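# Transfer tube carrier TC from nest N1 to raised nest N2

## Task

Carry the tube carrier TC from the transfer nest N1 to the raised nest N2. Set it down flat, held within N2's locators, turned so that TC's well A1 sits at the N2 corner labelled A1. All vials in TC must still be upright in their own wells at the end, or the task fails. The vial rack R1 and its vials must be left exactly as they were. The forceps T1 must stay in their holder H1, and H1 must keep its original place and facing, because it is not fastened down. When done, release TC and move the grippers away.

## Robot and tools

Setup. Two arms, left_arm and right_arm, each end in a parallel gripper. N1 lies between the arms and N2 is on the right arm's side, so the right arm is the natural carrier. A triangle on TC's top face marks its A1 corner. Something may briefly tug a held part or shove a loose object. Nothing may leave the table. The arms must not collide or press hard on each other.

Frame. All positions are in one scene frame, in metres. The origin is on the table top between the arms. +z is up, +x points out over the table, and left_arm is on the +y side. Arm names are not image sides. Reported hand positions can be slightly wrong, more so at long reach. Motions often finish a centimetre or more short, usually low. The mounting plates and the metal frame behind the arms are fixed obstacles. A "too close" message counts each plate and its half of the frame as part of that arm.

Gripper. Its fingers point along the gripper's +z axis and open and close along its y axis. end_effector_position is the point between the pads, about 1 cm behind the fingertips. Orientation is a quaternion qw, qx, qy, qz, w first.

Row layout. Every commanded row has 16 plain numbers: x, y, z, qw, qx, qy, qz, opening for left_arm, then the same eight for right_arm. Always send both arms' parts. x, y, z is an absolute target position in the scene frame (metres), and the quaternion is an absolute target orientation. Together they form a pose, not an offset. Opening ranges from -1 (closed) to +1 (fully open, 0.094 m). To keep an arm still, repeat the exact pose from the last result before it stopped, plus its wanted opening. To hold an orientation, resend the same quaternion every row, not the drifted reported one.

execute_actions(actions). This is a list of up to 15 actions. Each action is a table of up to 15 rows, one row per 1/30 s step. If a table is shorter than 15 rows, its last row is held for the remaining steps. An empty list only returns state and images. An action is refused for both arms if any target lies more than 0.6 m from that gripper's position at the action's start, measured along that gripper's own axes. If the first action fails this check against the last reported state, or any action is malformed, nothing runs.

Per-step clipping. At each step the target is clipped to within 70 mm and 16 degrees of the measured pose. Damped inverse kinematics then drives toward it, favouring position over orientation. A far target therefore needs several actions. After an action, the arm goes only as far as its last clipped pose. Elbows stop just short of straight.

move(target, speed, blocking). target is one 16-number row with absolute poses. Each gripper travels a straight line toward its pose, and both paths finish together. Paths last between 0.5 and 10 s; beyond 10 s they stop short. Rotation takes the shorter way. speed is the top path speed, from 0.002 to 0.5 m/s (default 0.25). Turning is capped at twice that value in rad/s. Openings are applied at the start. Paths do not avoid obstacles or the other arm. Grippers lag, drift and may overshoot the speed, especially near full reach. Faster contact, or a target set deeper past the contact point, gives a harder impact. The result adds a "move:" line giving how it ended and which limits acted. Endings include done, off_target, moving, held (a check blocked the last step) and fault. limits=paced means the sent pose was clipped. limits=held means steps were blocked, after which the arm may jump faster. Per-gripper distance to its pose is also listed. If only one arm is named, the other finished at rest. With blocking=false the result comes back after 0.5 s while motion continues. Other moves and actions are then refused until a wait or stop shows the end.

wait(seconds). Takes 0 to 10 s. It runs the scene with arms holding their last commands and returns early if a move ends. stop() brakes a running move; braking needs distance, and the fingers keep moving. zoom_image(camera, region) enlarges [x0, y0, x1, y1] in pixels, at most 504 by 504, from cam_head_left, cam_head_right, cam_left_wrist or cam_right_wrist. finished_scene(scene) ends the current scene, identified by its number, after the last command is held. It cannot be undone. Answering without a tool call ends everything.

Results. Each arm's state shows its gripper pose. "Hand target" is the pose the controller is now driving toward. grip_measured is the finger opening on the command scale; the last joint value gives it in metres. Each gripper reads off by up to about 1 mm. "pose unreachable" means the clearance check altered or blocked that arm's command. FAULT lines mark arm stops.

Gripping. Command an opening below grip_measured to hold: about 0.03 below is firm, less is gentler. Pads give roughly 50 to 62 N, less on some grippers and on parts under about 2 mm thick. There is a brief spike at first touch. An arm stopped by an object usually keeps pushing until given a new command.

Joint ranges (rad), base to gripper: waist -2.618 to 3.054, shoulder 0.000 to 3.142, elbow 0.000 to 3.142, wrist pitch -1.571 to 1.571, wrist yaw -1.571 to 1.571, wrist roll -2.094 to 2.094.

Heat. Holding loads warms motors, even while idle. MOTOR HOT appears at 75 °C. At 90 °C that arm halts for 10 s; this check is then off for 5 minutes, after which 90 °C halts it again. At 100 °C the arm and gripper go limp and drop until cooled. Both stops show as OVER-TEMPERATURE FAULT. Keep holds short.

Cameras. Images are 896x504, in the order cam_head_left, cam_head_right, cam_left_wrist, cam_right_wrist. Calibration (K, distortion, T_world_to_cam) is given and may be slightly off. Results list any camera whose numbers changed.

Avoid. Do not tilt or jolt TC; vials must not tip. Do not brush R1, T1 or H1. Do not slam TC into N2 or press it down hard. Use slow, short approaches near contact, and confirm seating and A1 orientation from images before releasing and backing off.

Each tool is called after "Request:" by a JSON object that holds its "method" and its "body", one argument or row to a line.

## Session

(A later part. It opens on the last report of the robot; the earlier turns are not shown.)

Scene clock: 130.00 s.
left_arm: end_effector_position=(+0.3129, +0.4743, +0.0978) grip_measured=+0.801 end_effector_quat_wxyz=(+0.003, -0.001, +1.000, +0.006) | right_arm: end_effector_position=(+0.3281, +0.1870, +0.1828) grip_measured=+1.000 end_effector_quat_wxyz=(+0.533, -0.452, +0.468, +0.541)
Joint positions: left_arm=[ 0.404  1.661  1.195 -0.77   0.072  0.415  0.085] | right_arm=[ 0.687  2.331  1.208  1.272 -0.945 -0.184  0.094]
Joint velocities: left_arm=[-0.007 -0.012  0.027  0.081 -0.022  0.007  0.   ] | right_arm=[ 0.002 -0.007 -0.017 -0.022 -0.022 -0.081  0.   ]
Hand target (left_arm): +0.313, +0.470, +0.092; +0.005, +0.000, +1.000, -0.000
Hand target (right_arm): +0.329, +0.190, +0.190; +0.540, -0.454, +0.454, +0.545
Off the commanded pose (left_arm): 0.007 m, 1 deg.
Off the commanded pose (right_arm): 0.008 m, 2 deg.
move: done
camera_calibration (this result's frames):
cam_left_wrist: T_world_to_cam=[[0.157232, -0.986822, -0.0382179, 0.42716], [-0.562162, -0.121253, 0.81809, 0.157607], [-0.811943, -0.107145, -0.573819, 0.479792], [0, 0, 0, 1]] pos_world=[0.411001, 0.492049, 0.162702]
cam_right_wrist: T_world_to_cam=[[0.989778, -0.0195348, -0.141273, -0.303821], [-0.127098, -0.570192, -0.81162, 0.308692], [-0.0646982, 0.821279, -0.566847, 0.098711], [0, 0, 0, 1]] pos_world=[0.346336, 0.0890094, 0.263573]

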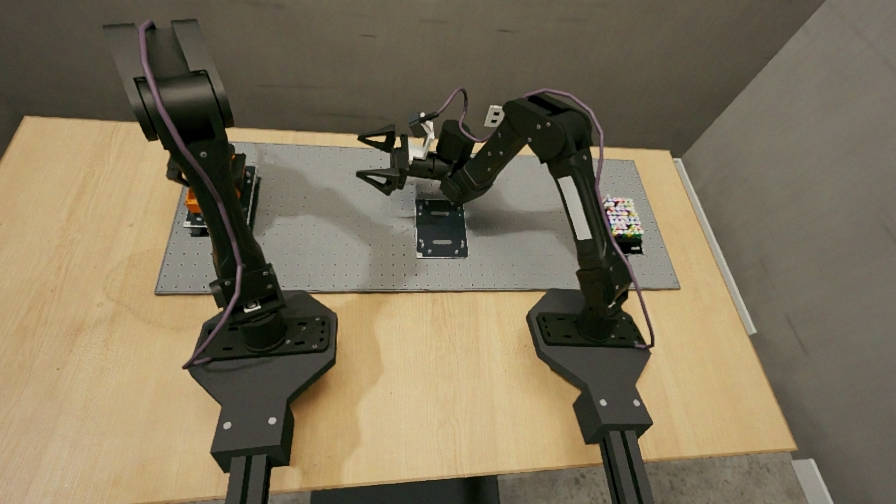

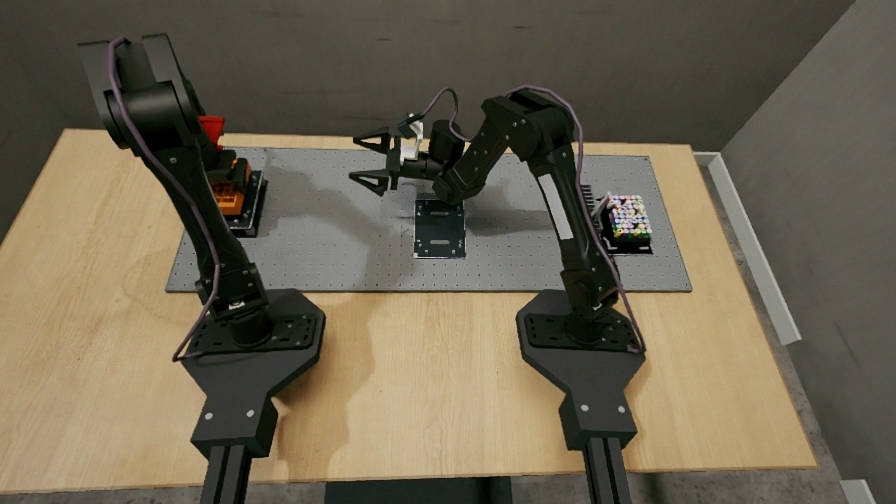

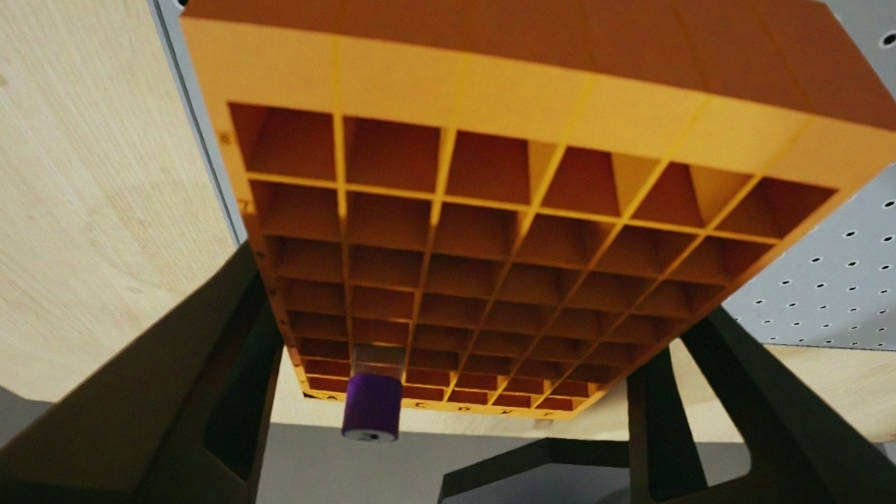

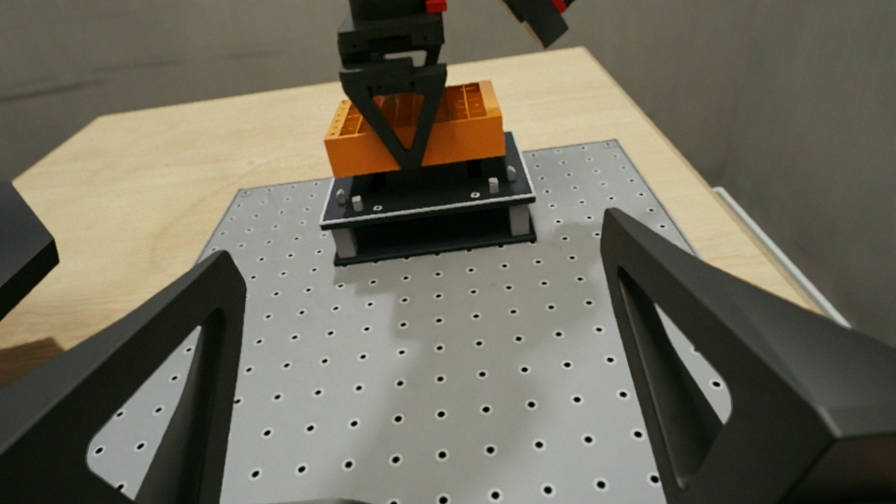

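Request:
{"method": "move", "body": {
  "target": [0.314,0.47,0.079,0.005,0,1,0,0.75,0.3281,0.187,0.1828,0.533,-0.452,0.468,0.541,1],
  "speed": 0.02
}}

Request:
{"method": "zoom_image", "body": {
  "camera": "cam_head_right",
  "region": [170, 135, 290, 250]
}}

Request:
{"method": "zoom_image", "body": {
  "camera": "cam_right_wrist",
  "region": [300, 70, 560, 280]
}}

Request:
{"method": "zoom_image", "body": {
  "camera": "cam_head_left",
  "region": [160, 135, 280, 250]
}}

Scene clock: 138.43 s.
left_arm: end_effector_position=(+0.3132, +0.4737, +0.0841) grip_measured=+0.801 end_effector_quat_wxyz=(+0.001, -0.001, +1.000, +0.005) | right_arm: end_effector_position=(+0.3281, +0.1869, +0.1831) grip_measured=+1.000 end_effector_quat_wxyz=(+0.533, -0.452, +0.467, +0.541)
Joint positions: left_arm=[ 0.399  1.693  1.18  -0.727  0.072  0.41   0.085] | right_arm=[ 0.687  2.331  1.208  1.273 -0.945 -0.183  0.094]
Joint velocities: left_arm=[-0.002 -0.027  0.007  0.007  0.066 -0.081 -0.001] | right_arm=[ 0.017 -0.007 -0.012 -0.007  0.007  0.095  0.   ]
Hand target (left_arm): +0.314, +0.470, +0.079; +0.005, -0.000, +1.000, -0.000
Hand target (right_arm): +0.328, +0.187, +0.183; +0.533, -0.452, +0.468, +0.541
Off the commanded pose (left_arm): 0.006 m, 1 deg.
Off the commanded pose (right_arm): 0.000 m, 0 deg.
move: done
camera_calibration (this result's frames):
cam_left_wrist: T_world_to_cam=[[0.157682, -0.986847, -0.0356316, 0.425712], [-0.559219, -0.118977, 0.820438, 0.16674], [-0.813886, -0.109442, -0.570624, 0.473543], [0, 0, 0, 1]] pos_world=[0.411527, 0.491776, 0.148584]
cam_right_wrist: T_world_to_cam=[[0.989773, -0.0196088, -0.1413, -0.303824], [-0.127234, -0.569275, -0.812242, 0.30892], [-0.0645118, 0.821913, -0.565948, 0.0985955], [0, 0, 0, 1]] pos_world=[0.346383, 0.0888662, 0.263788]

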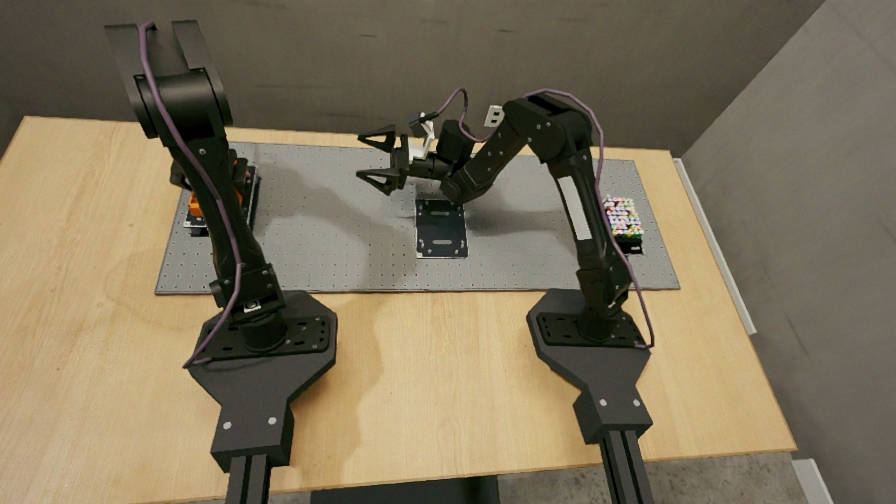

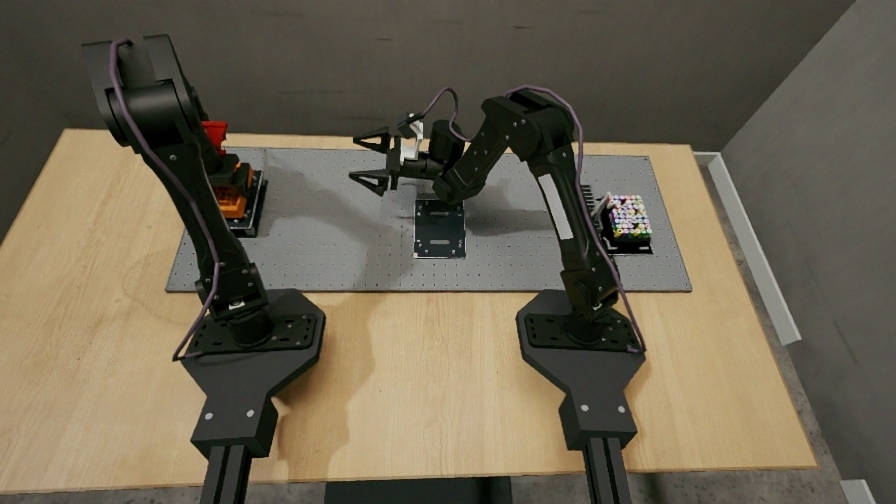

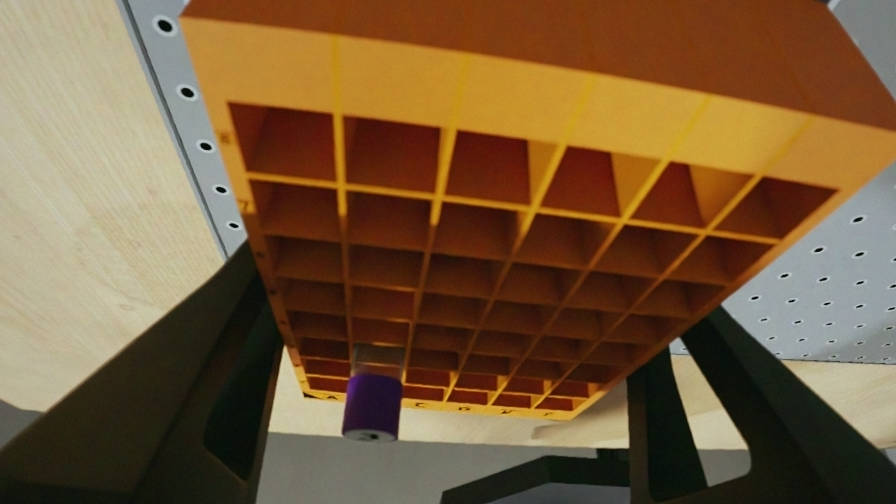

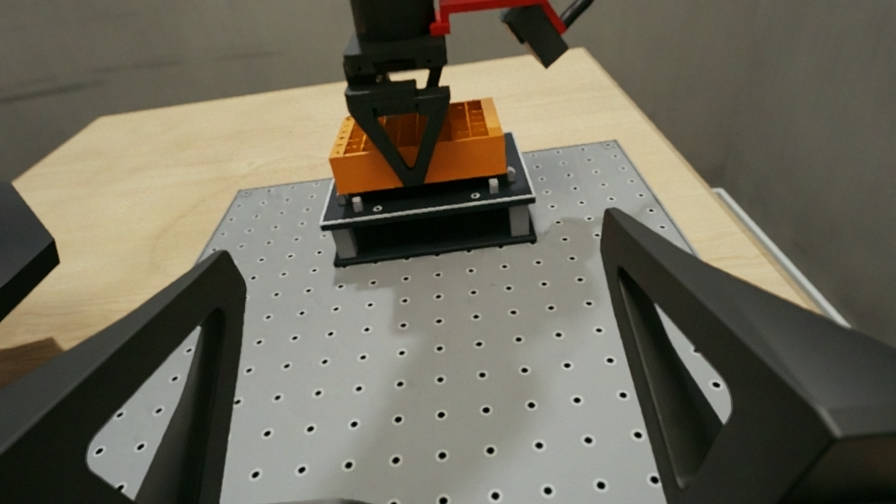

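Region (170, 135, 290, 250) of cam_head_right's 896x504 image, scaled by 4.200, with more detail than that image has; it fills the top 483 rows of this view, and the rest is white.

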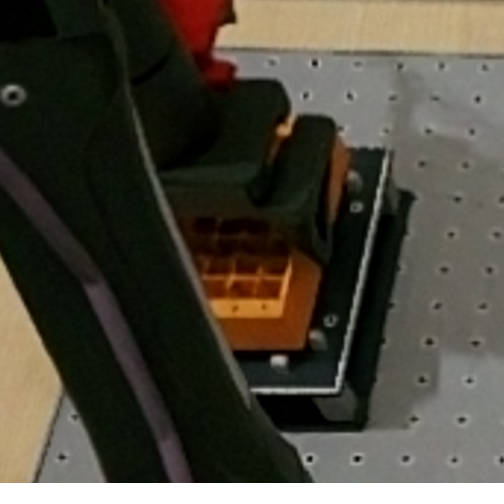

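Region (300, 70, 560, 280) of cam_right_wrist's 896x504 image, scaled by 1.938, with more detail than that image has; it fills the top 407 rows of this view, and the rest is white.

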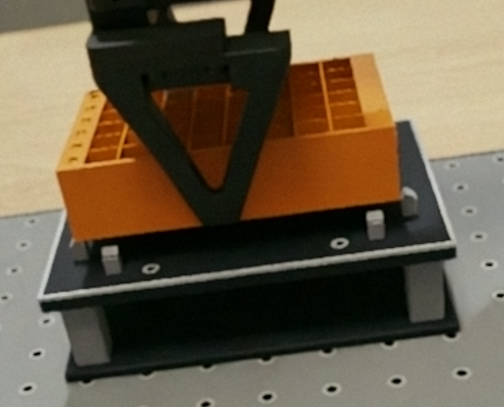

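Region (160, 135, 280, 250) of cam_head_left's 896x504 image, scaled by 4.200, with more detail than that image has; it fills the top 483 rows of this view, and the rest is white.

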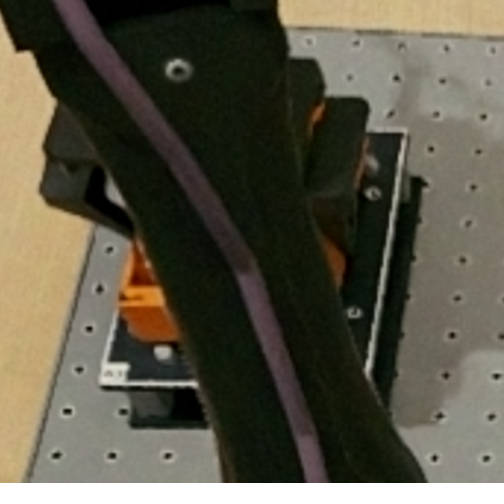

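Request:
{"method": "move", "body": {
  "target": [0.316,0.47,0.066,0.005,0,1,0,0.75,0.3281,0.187,0.1828,0.533,-0.452,0.468,0.541,1],
  "speed": 0.012
}}

Request:
{"method": "zoom_image", "body": {
  "camera": "cam_head_right",
  "region": [170, 135, 290, 250]
}}

Request:
{"method": "zoom_image", "body": {
  "camera": "cam_right_wrist",
  "region": [300, 70, 560, 280]
}}

Scene clock: 151.13 s.
left_arm: end_effector_position=(+0.3150, +0.4759, +0.0735) grip_measured=+0.801 end_effector_quat_wxyz=(-0.000, -0.005, +1.000, +0.006) | right_arm: end_effector_position=(+0.3281, +0.1869, +0.1831) grip_measured=+1.000 end_effector_quat_wxyz=(+0.533, -0.452, +0.467, +0.541)
Joint positions: left_arm=[ 0.399  1.726  1.18  -0.696  0.068  0.402  0.085] | right_arm=[ 0.687  2.331  1.208  1.273 -0.945 -0.183  0.094]
Joint velocities: left_arm=[-0.017  0.002 -0.017 -0.007 -0.007  0.037 -0.001] | right_arm=[-0.017  0.002  0.002  0.022  0.037  0.037  0.   ]
Hand target (left_arm): +0.316, +0.470, +0.066; +0.005, +0.000, +1.000, -0.000
Hand target (right_arm): +0.328, +0.187, +0.183; +0.533, -0.452, +0.468, +0.541
Off the commanded pose (left_arm): 0.010 m, 1 deg.
Off the commanded pose (right_arm): 0.000 m, 0 deg.
move: done
camera_calibration (this result's frames):
cam_left_wrist: T_world_to_cam=[[0.164923, -0.985552, -0.0385835, 0.424472], [-0.555732, -0.125172, 0.821885, 0.178449], [-0.814839, -0.114105, -0.568346, 0.47153], [0, 0, 0, 1]] pos_world=[0.413386, 0.49448, 0.137705]
cam_right_wrist: T_world_to_cam=[[0.989773, -0.0196088, -0.1413, -0.303824], [-0.127234, -0.569275, -0.812242, 0.30892], [-0.0645118, 0.821913, -0.565948, 0.0985955], [0, 0, 0, 1]] pos_world=[0.346383, 0.0888662, 0.263788]

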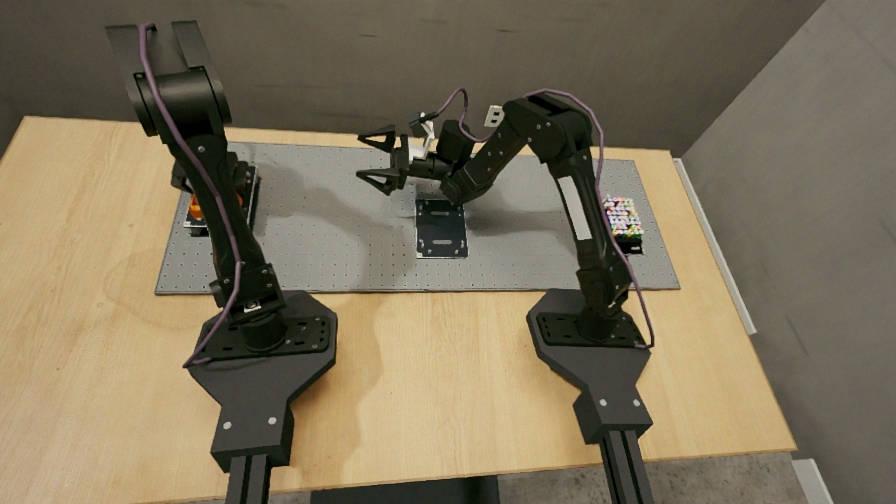

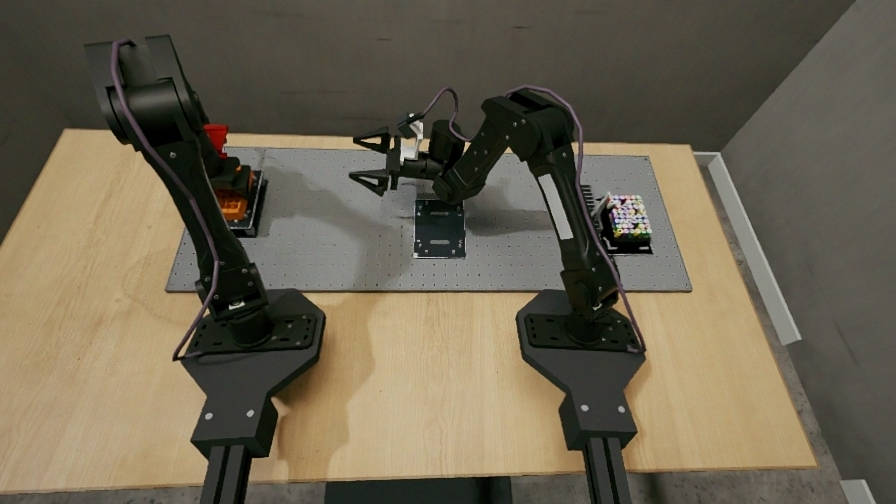

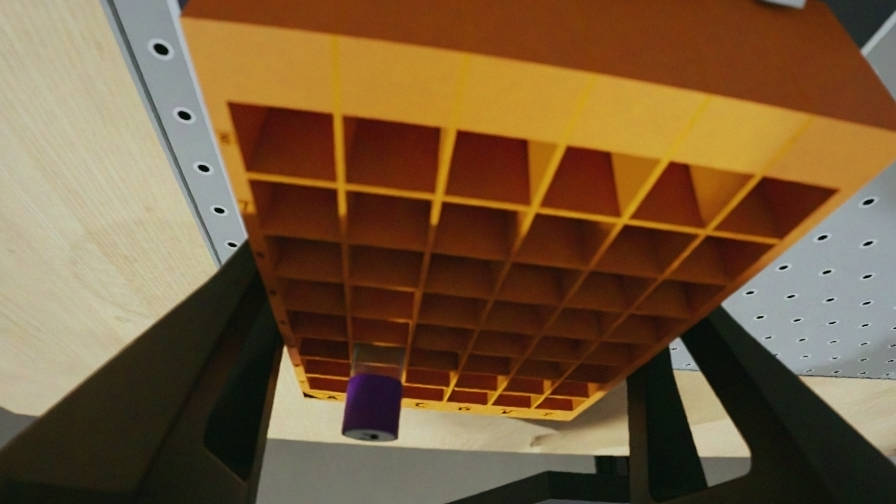

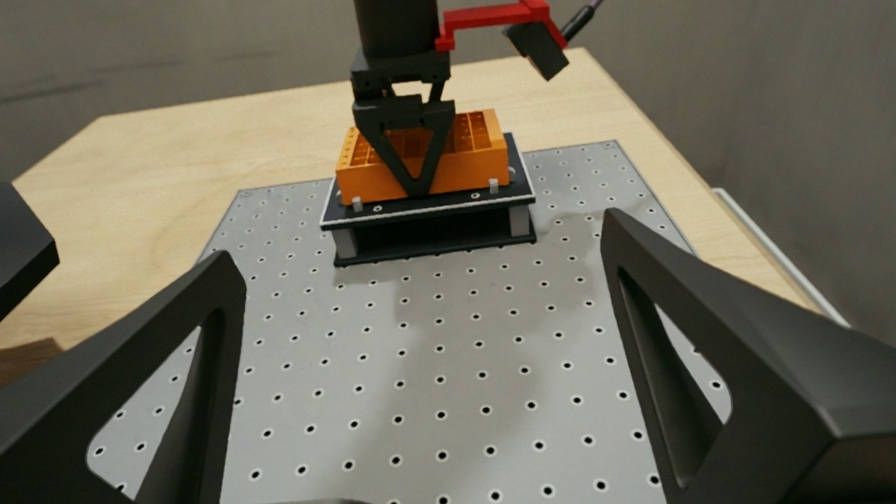

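Region (170, 135, 290, 250) of cam_head_right's 896x504 image, scaled by 4.200, with more detail than that image has; it fills the top 483 rows of this view, and the rest is white.

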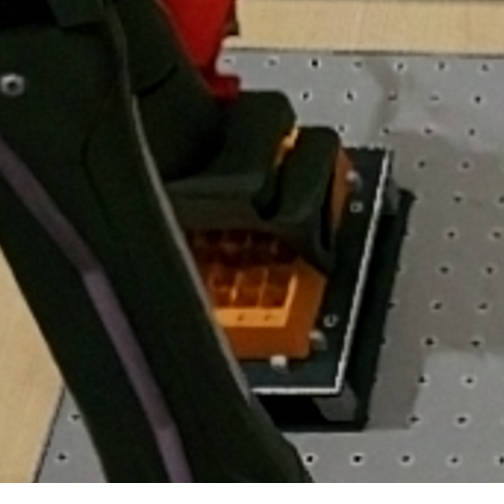

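Region (300, 70, 560, 280) of cam_right_wrist's 896x504 image, scaled by 1.938, with more detail than that image has; it fills the top 407 rows of this view, and the rest is white.

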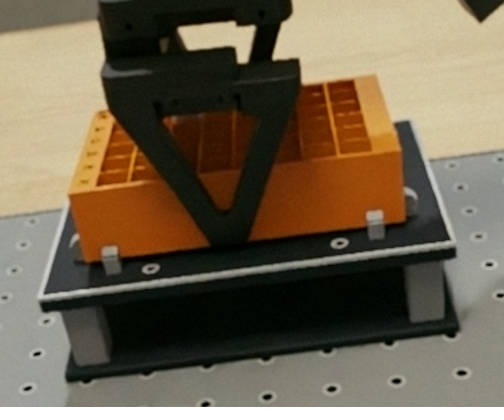

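Request:
{"method": "move", "body": {
  "target": [0.315,0.476,0.072,0.005,0,1,0,1,0.3281,0.187,0.1828,0.533,-0.452,0.468,0.541,1],
  "speed": 0.02
}}

Request:
{"method": "move", "body": {
  "target": [0.315,0.476,0.2,0.005,0,1,0,1,0.3281,0.187,0.1828,0.533,-0.452,0.468,0.541,1],
  "speed": 0.08
}}

Request:
{"method": "zoom_image", "body": {
  "camera": "cam_right_wrist",
  "region": [250,30,650,330]
}}

Scene clock: 167.13 s.
left_arm: end_effector_position=(+0.3149, +0.4759, +0.0735) grip_measured=+1.000 end_effector_quat_wxyz=(-0.001, +0.001, +1.000, +0.006) | right_arm: end_effector_position=(+0.3281, +0.1869, +0.1831) grip_measured=+1.000 end_effector_quat_wxyz=(+0.533, -0.452, +0.467, +0.541)
Joint positions: left_arm=[ 0.399  1.726  1.18  -0.696  0.067  0.413  0.094] | right_arm=[ 0.687  2.331  1.208  1.273 -0.945 -0.183  0.094]
Joint velocities: left_arm=[ 0.002 -0.002 -0.007 -0.022  0.007 -0.037  0.   ] | right_arm=[ 0.012 -0.007 -0.002  0.037 -0.037 -0.007  0.   ]
Hand target (left_arm): +0.315, +0.476, +0.072; +0.005, +0.000, +1.000, +0.000
Hand target (right_arm): +0.328, +0.187, +0.183; +0.533, -0.452, +0.468, +0.541
Off the commanded pose (left_arm): 0.002 m, 1 deg.
Off the commanded pose (right_arm): 0.000 m, 0 deg.
move: done
camera_calibration (this result's frames):
cam_left_wrist: T_world_to_cam=[[0.154017, -0.987303, -0.0388695, 0.428804], [-0.556557, -0.119192, 0.822215, 0.175778], [-0.816409, -0.105002, -0.567848, 0.467566], [0, 0, 0, 1]] pos_world=[0.413512, 0.493406, 0.137647]
cam_right_wrist: T_world_to_cam=[[0.989773, -0.0196088, -0.1413, -0.303824], [-0.127234, -0.569275, -0.812242, 0.30892], [-0.0645118, 0.821913, -0.565948, 0.0985955], [0, 0, 0, 1]] pos_world=[0.346383, 0.0888662, 0.263788]

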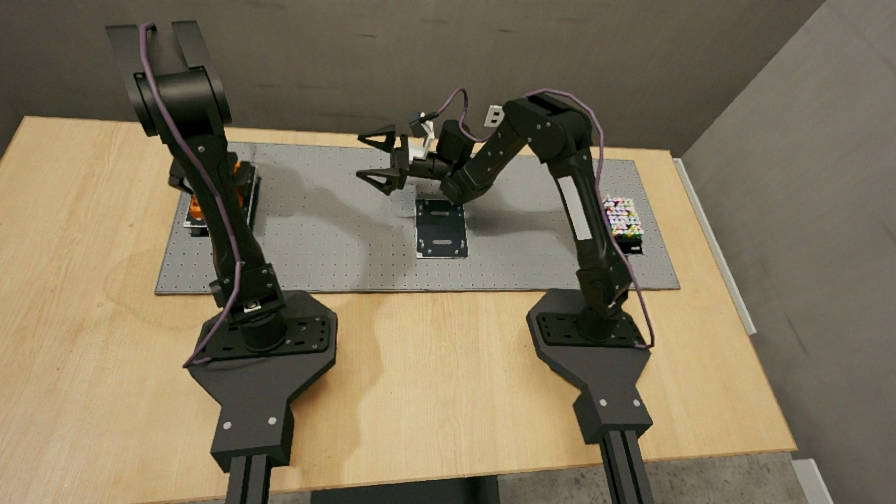

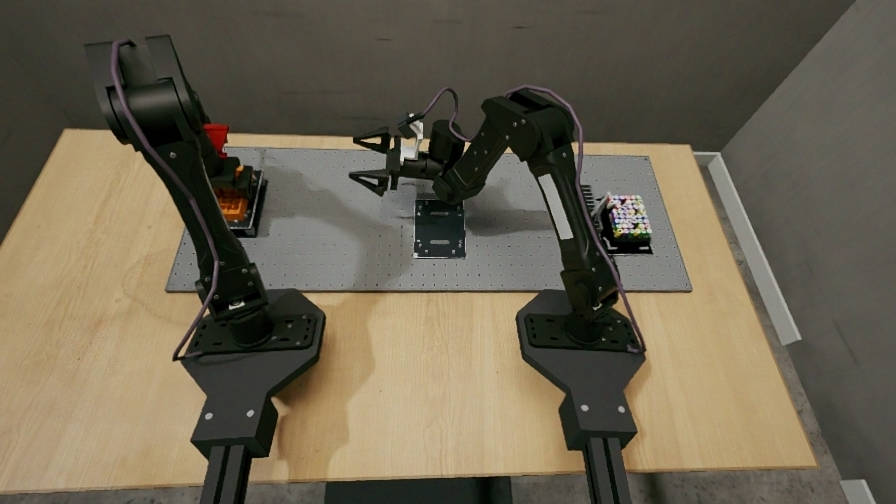

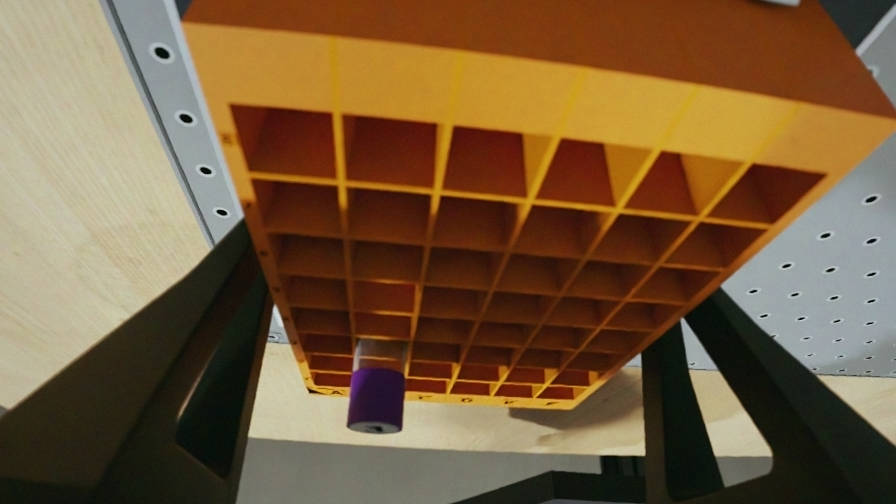

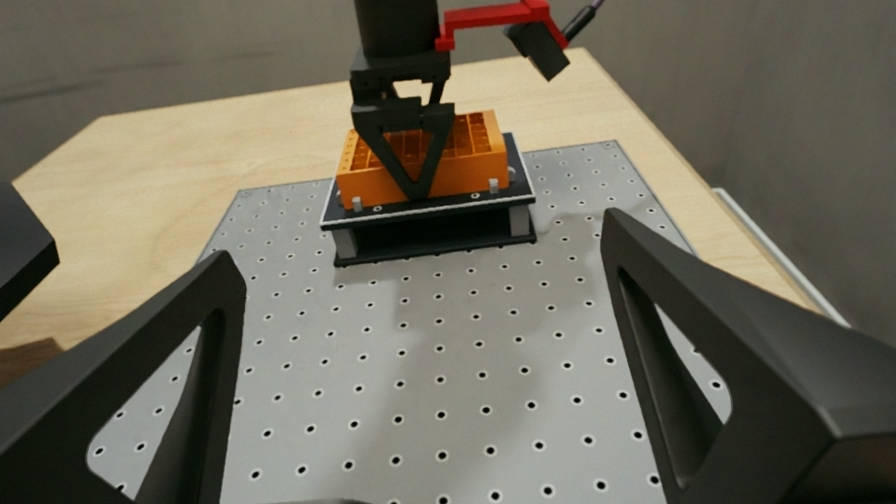

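Scene clock: 169.27 s.
left_arm: end_effector_position=(+0.3074, +0.4745, +0.1889) grip_measured=+1.000 end_effector_quat_wxyz=(-0.013, +0.000, +1.000, +0.001) | right_arm: end_effector_position=(+0.3281, +0.1869, +0.1831) grip_measured=+1.000 end_effector_quat_wxyz=(+0.533, -0.452, +0.467, +0.541)
Joint positions: left_arm=[ 0.436  1.547  1.424 -1.148  0.078  0.451  0.094] | right_arm=[ 0.687  2.331  1.208  1.273 -0.945 -0.183  0.094]
Joint velocities: left_arm=[-0.017  0.012 -0.012  0.007 -0.022 -0.051  0.   ] | right_arm=[-0.012 -0.022 -0.002  0.051 -0.037 -0.007  0.   ]
Hand target (left_arm): +0.313, +0.476, +0.200; +0.004, +0.000, +1.000, +0.001
Hand target (right_arm): +0.328, +0.187, +0.183; +0.533, -0.452, +0.468, +0.541
Off the commanded pose (left_arm): 0.014 m, 2 deg.
Off the commanded pose (right_arm): 0.000 m, 0 deg.
move: off_target (left_arm)
camera_calibration (this result's frames):
cam_left_wrist: T_world_to_cam=[[0.153974, -0.987532, -0.0327605, 0.43204], [-0.53659, -0.111413, 0.836456, 0.06403], [-0.829676, -0.111213, -0.547054, 0.529856], [0, 0, 0, 1]] pos_world=[0.407444, 0.492714, 0.250456]
cam_right_wrist: T_world_to_cam=[[0.989773, -0.0196088, -0.1413, -0.303824], [-0.127234, -0.569275, -0.812242, 0.30892], [-0.0645118, 0.821913, -0.565948, 0.0985955], [0, 0, 0, 1]] pos_world=[0.346383, 0.0888662, 0.263788]

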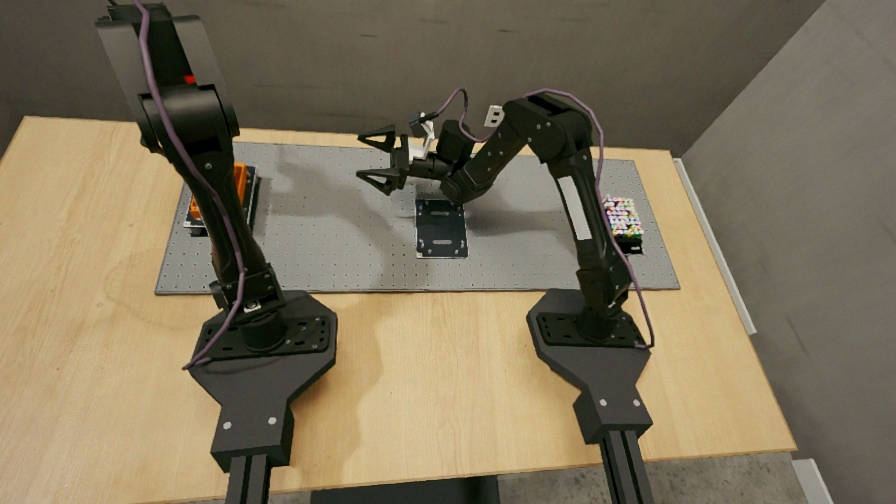

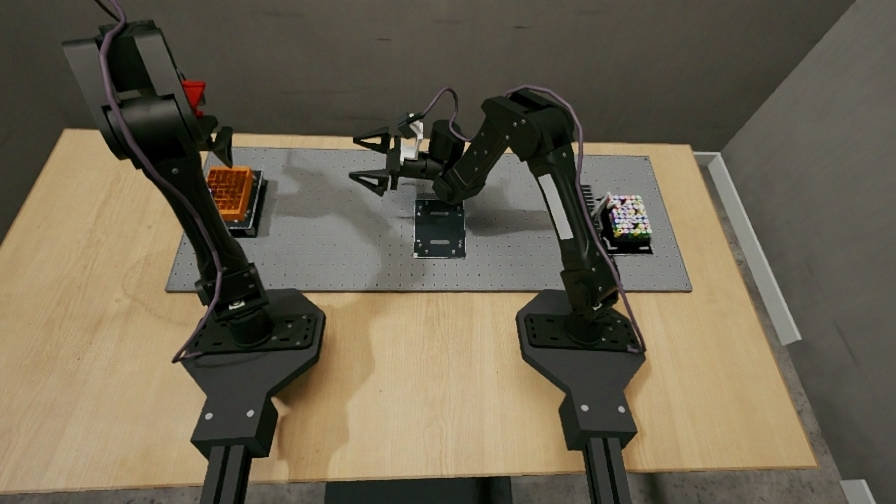

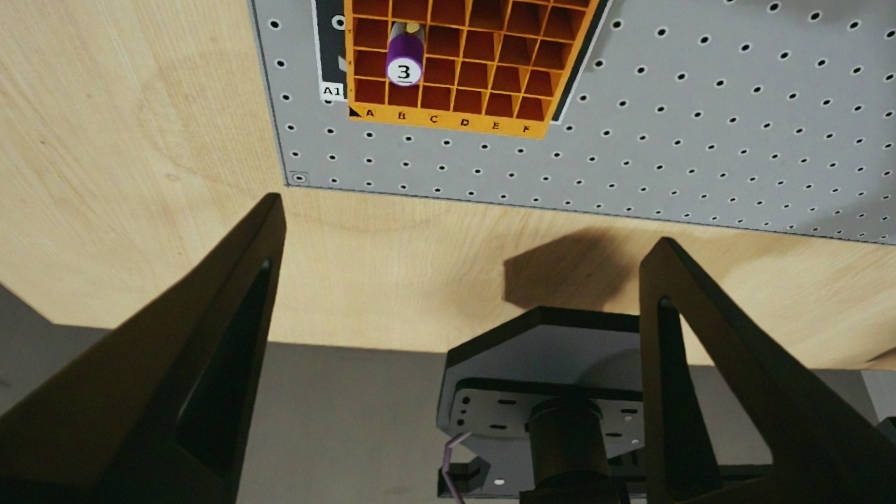

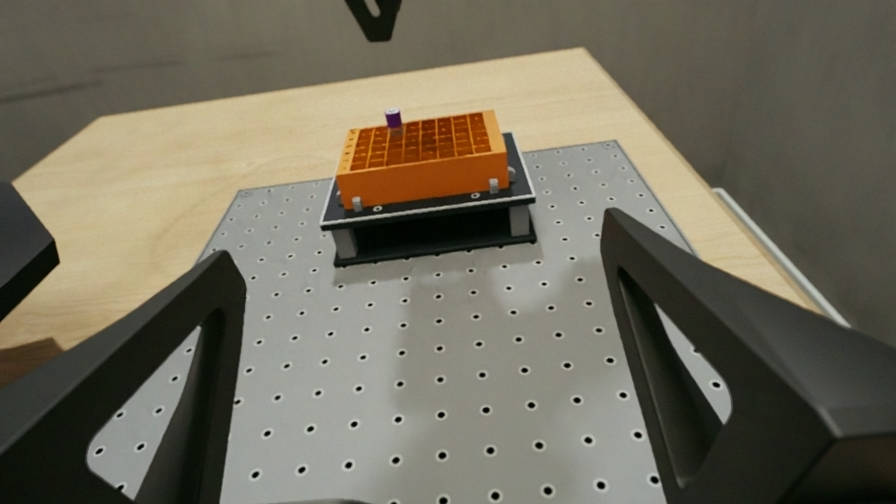

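Region (250, 30, 650, 330) of cam_right_wrist's 896x504 image, scaled by 1.260, with more detail than that image has; it fills the top 378 rows of this view, and the rest is white.

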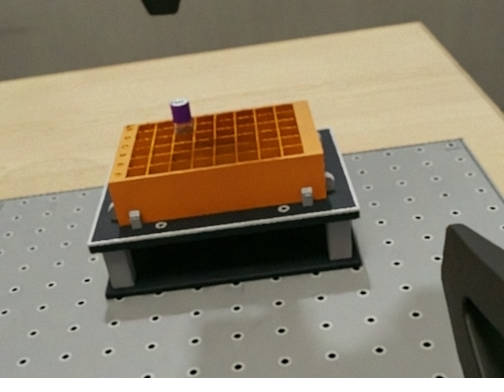

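Request:
{"method": "finished_scene", "body": {
  "scene": 2
}}

The scene is finished: the task was done.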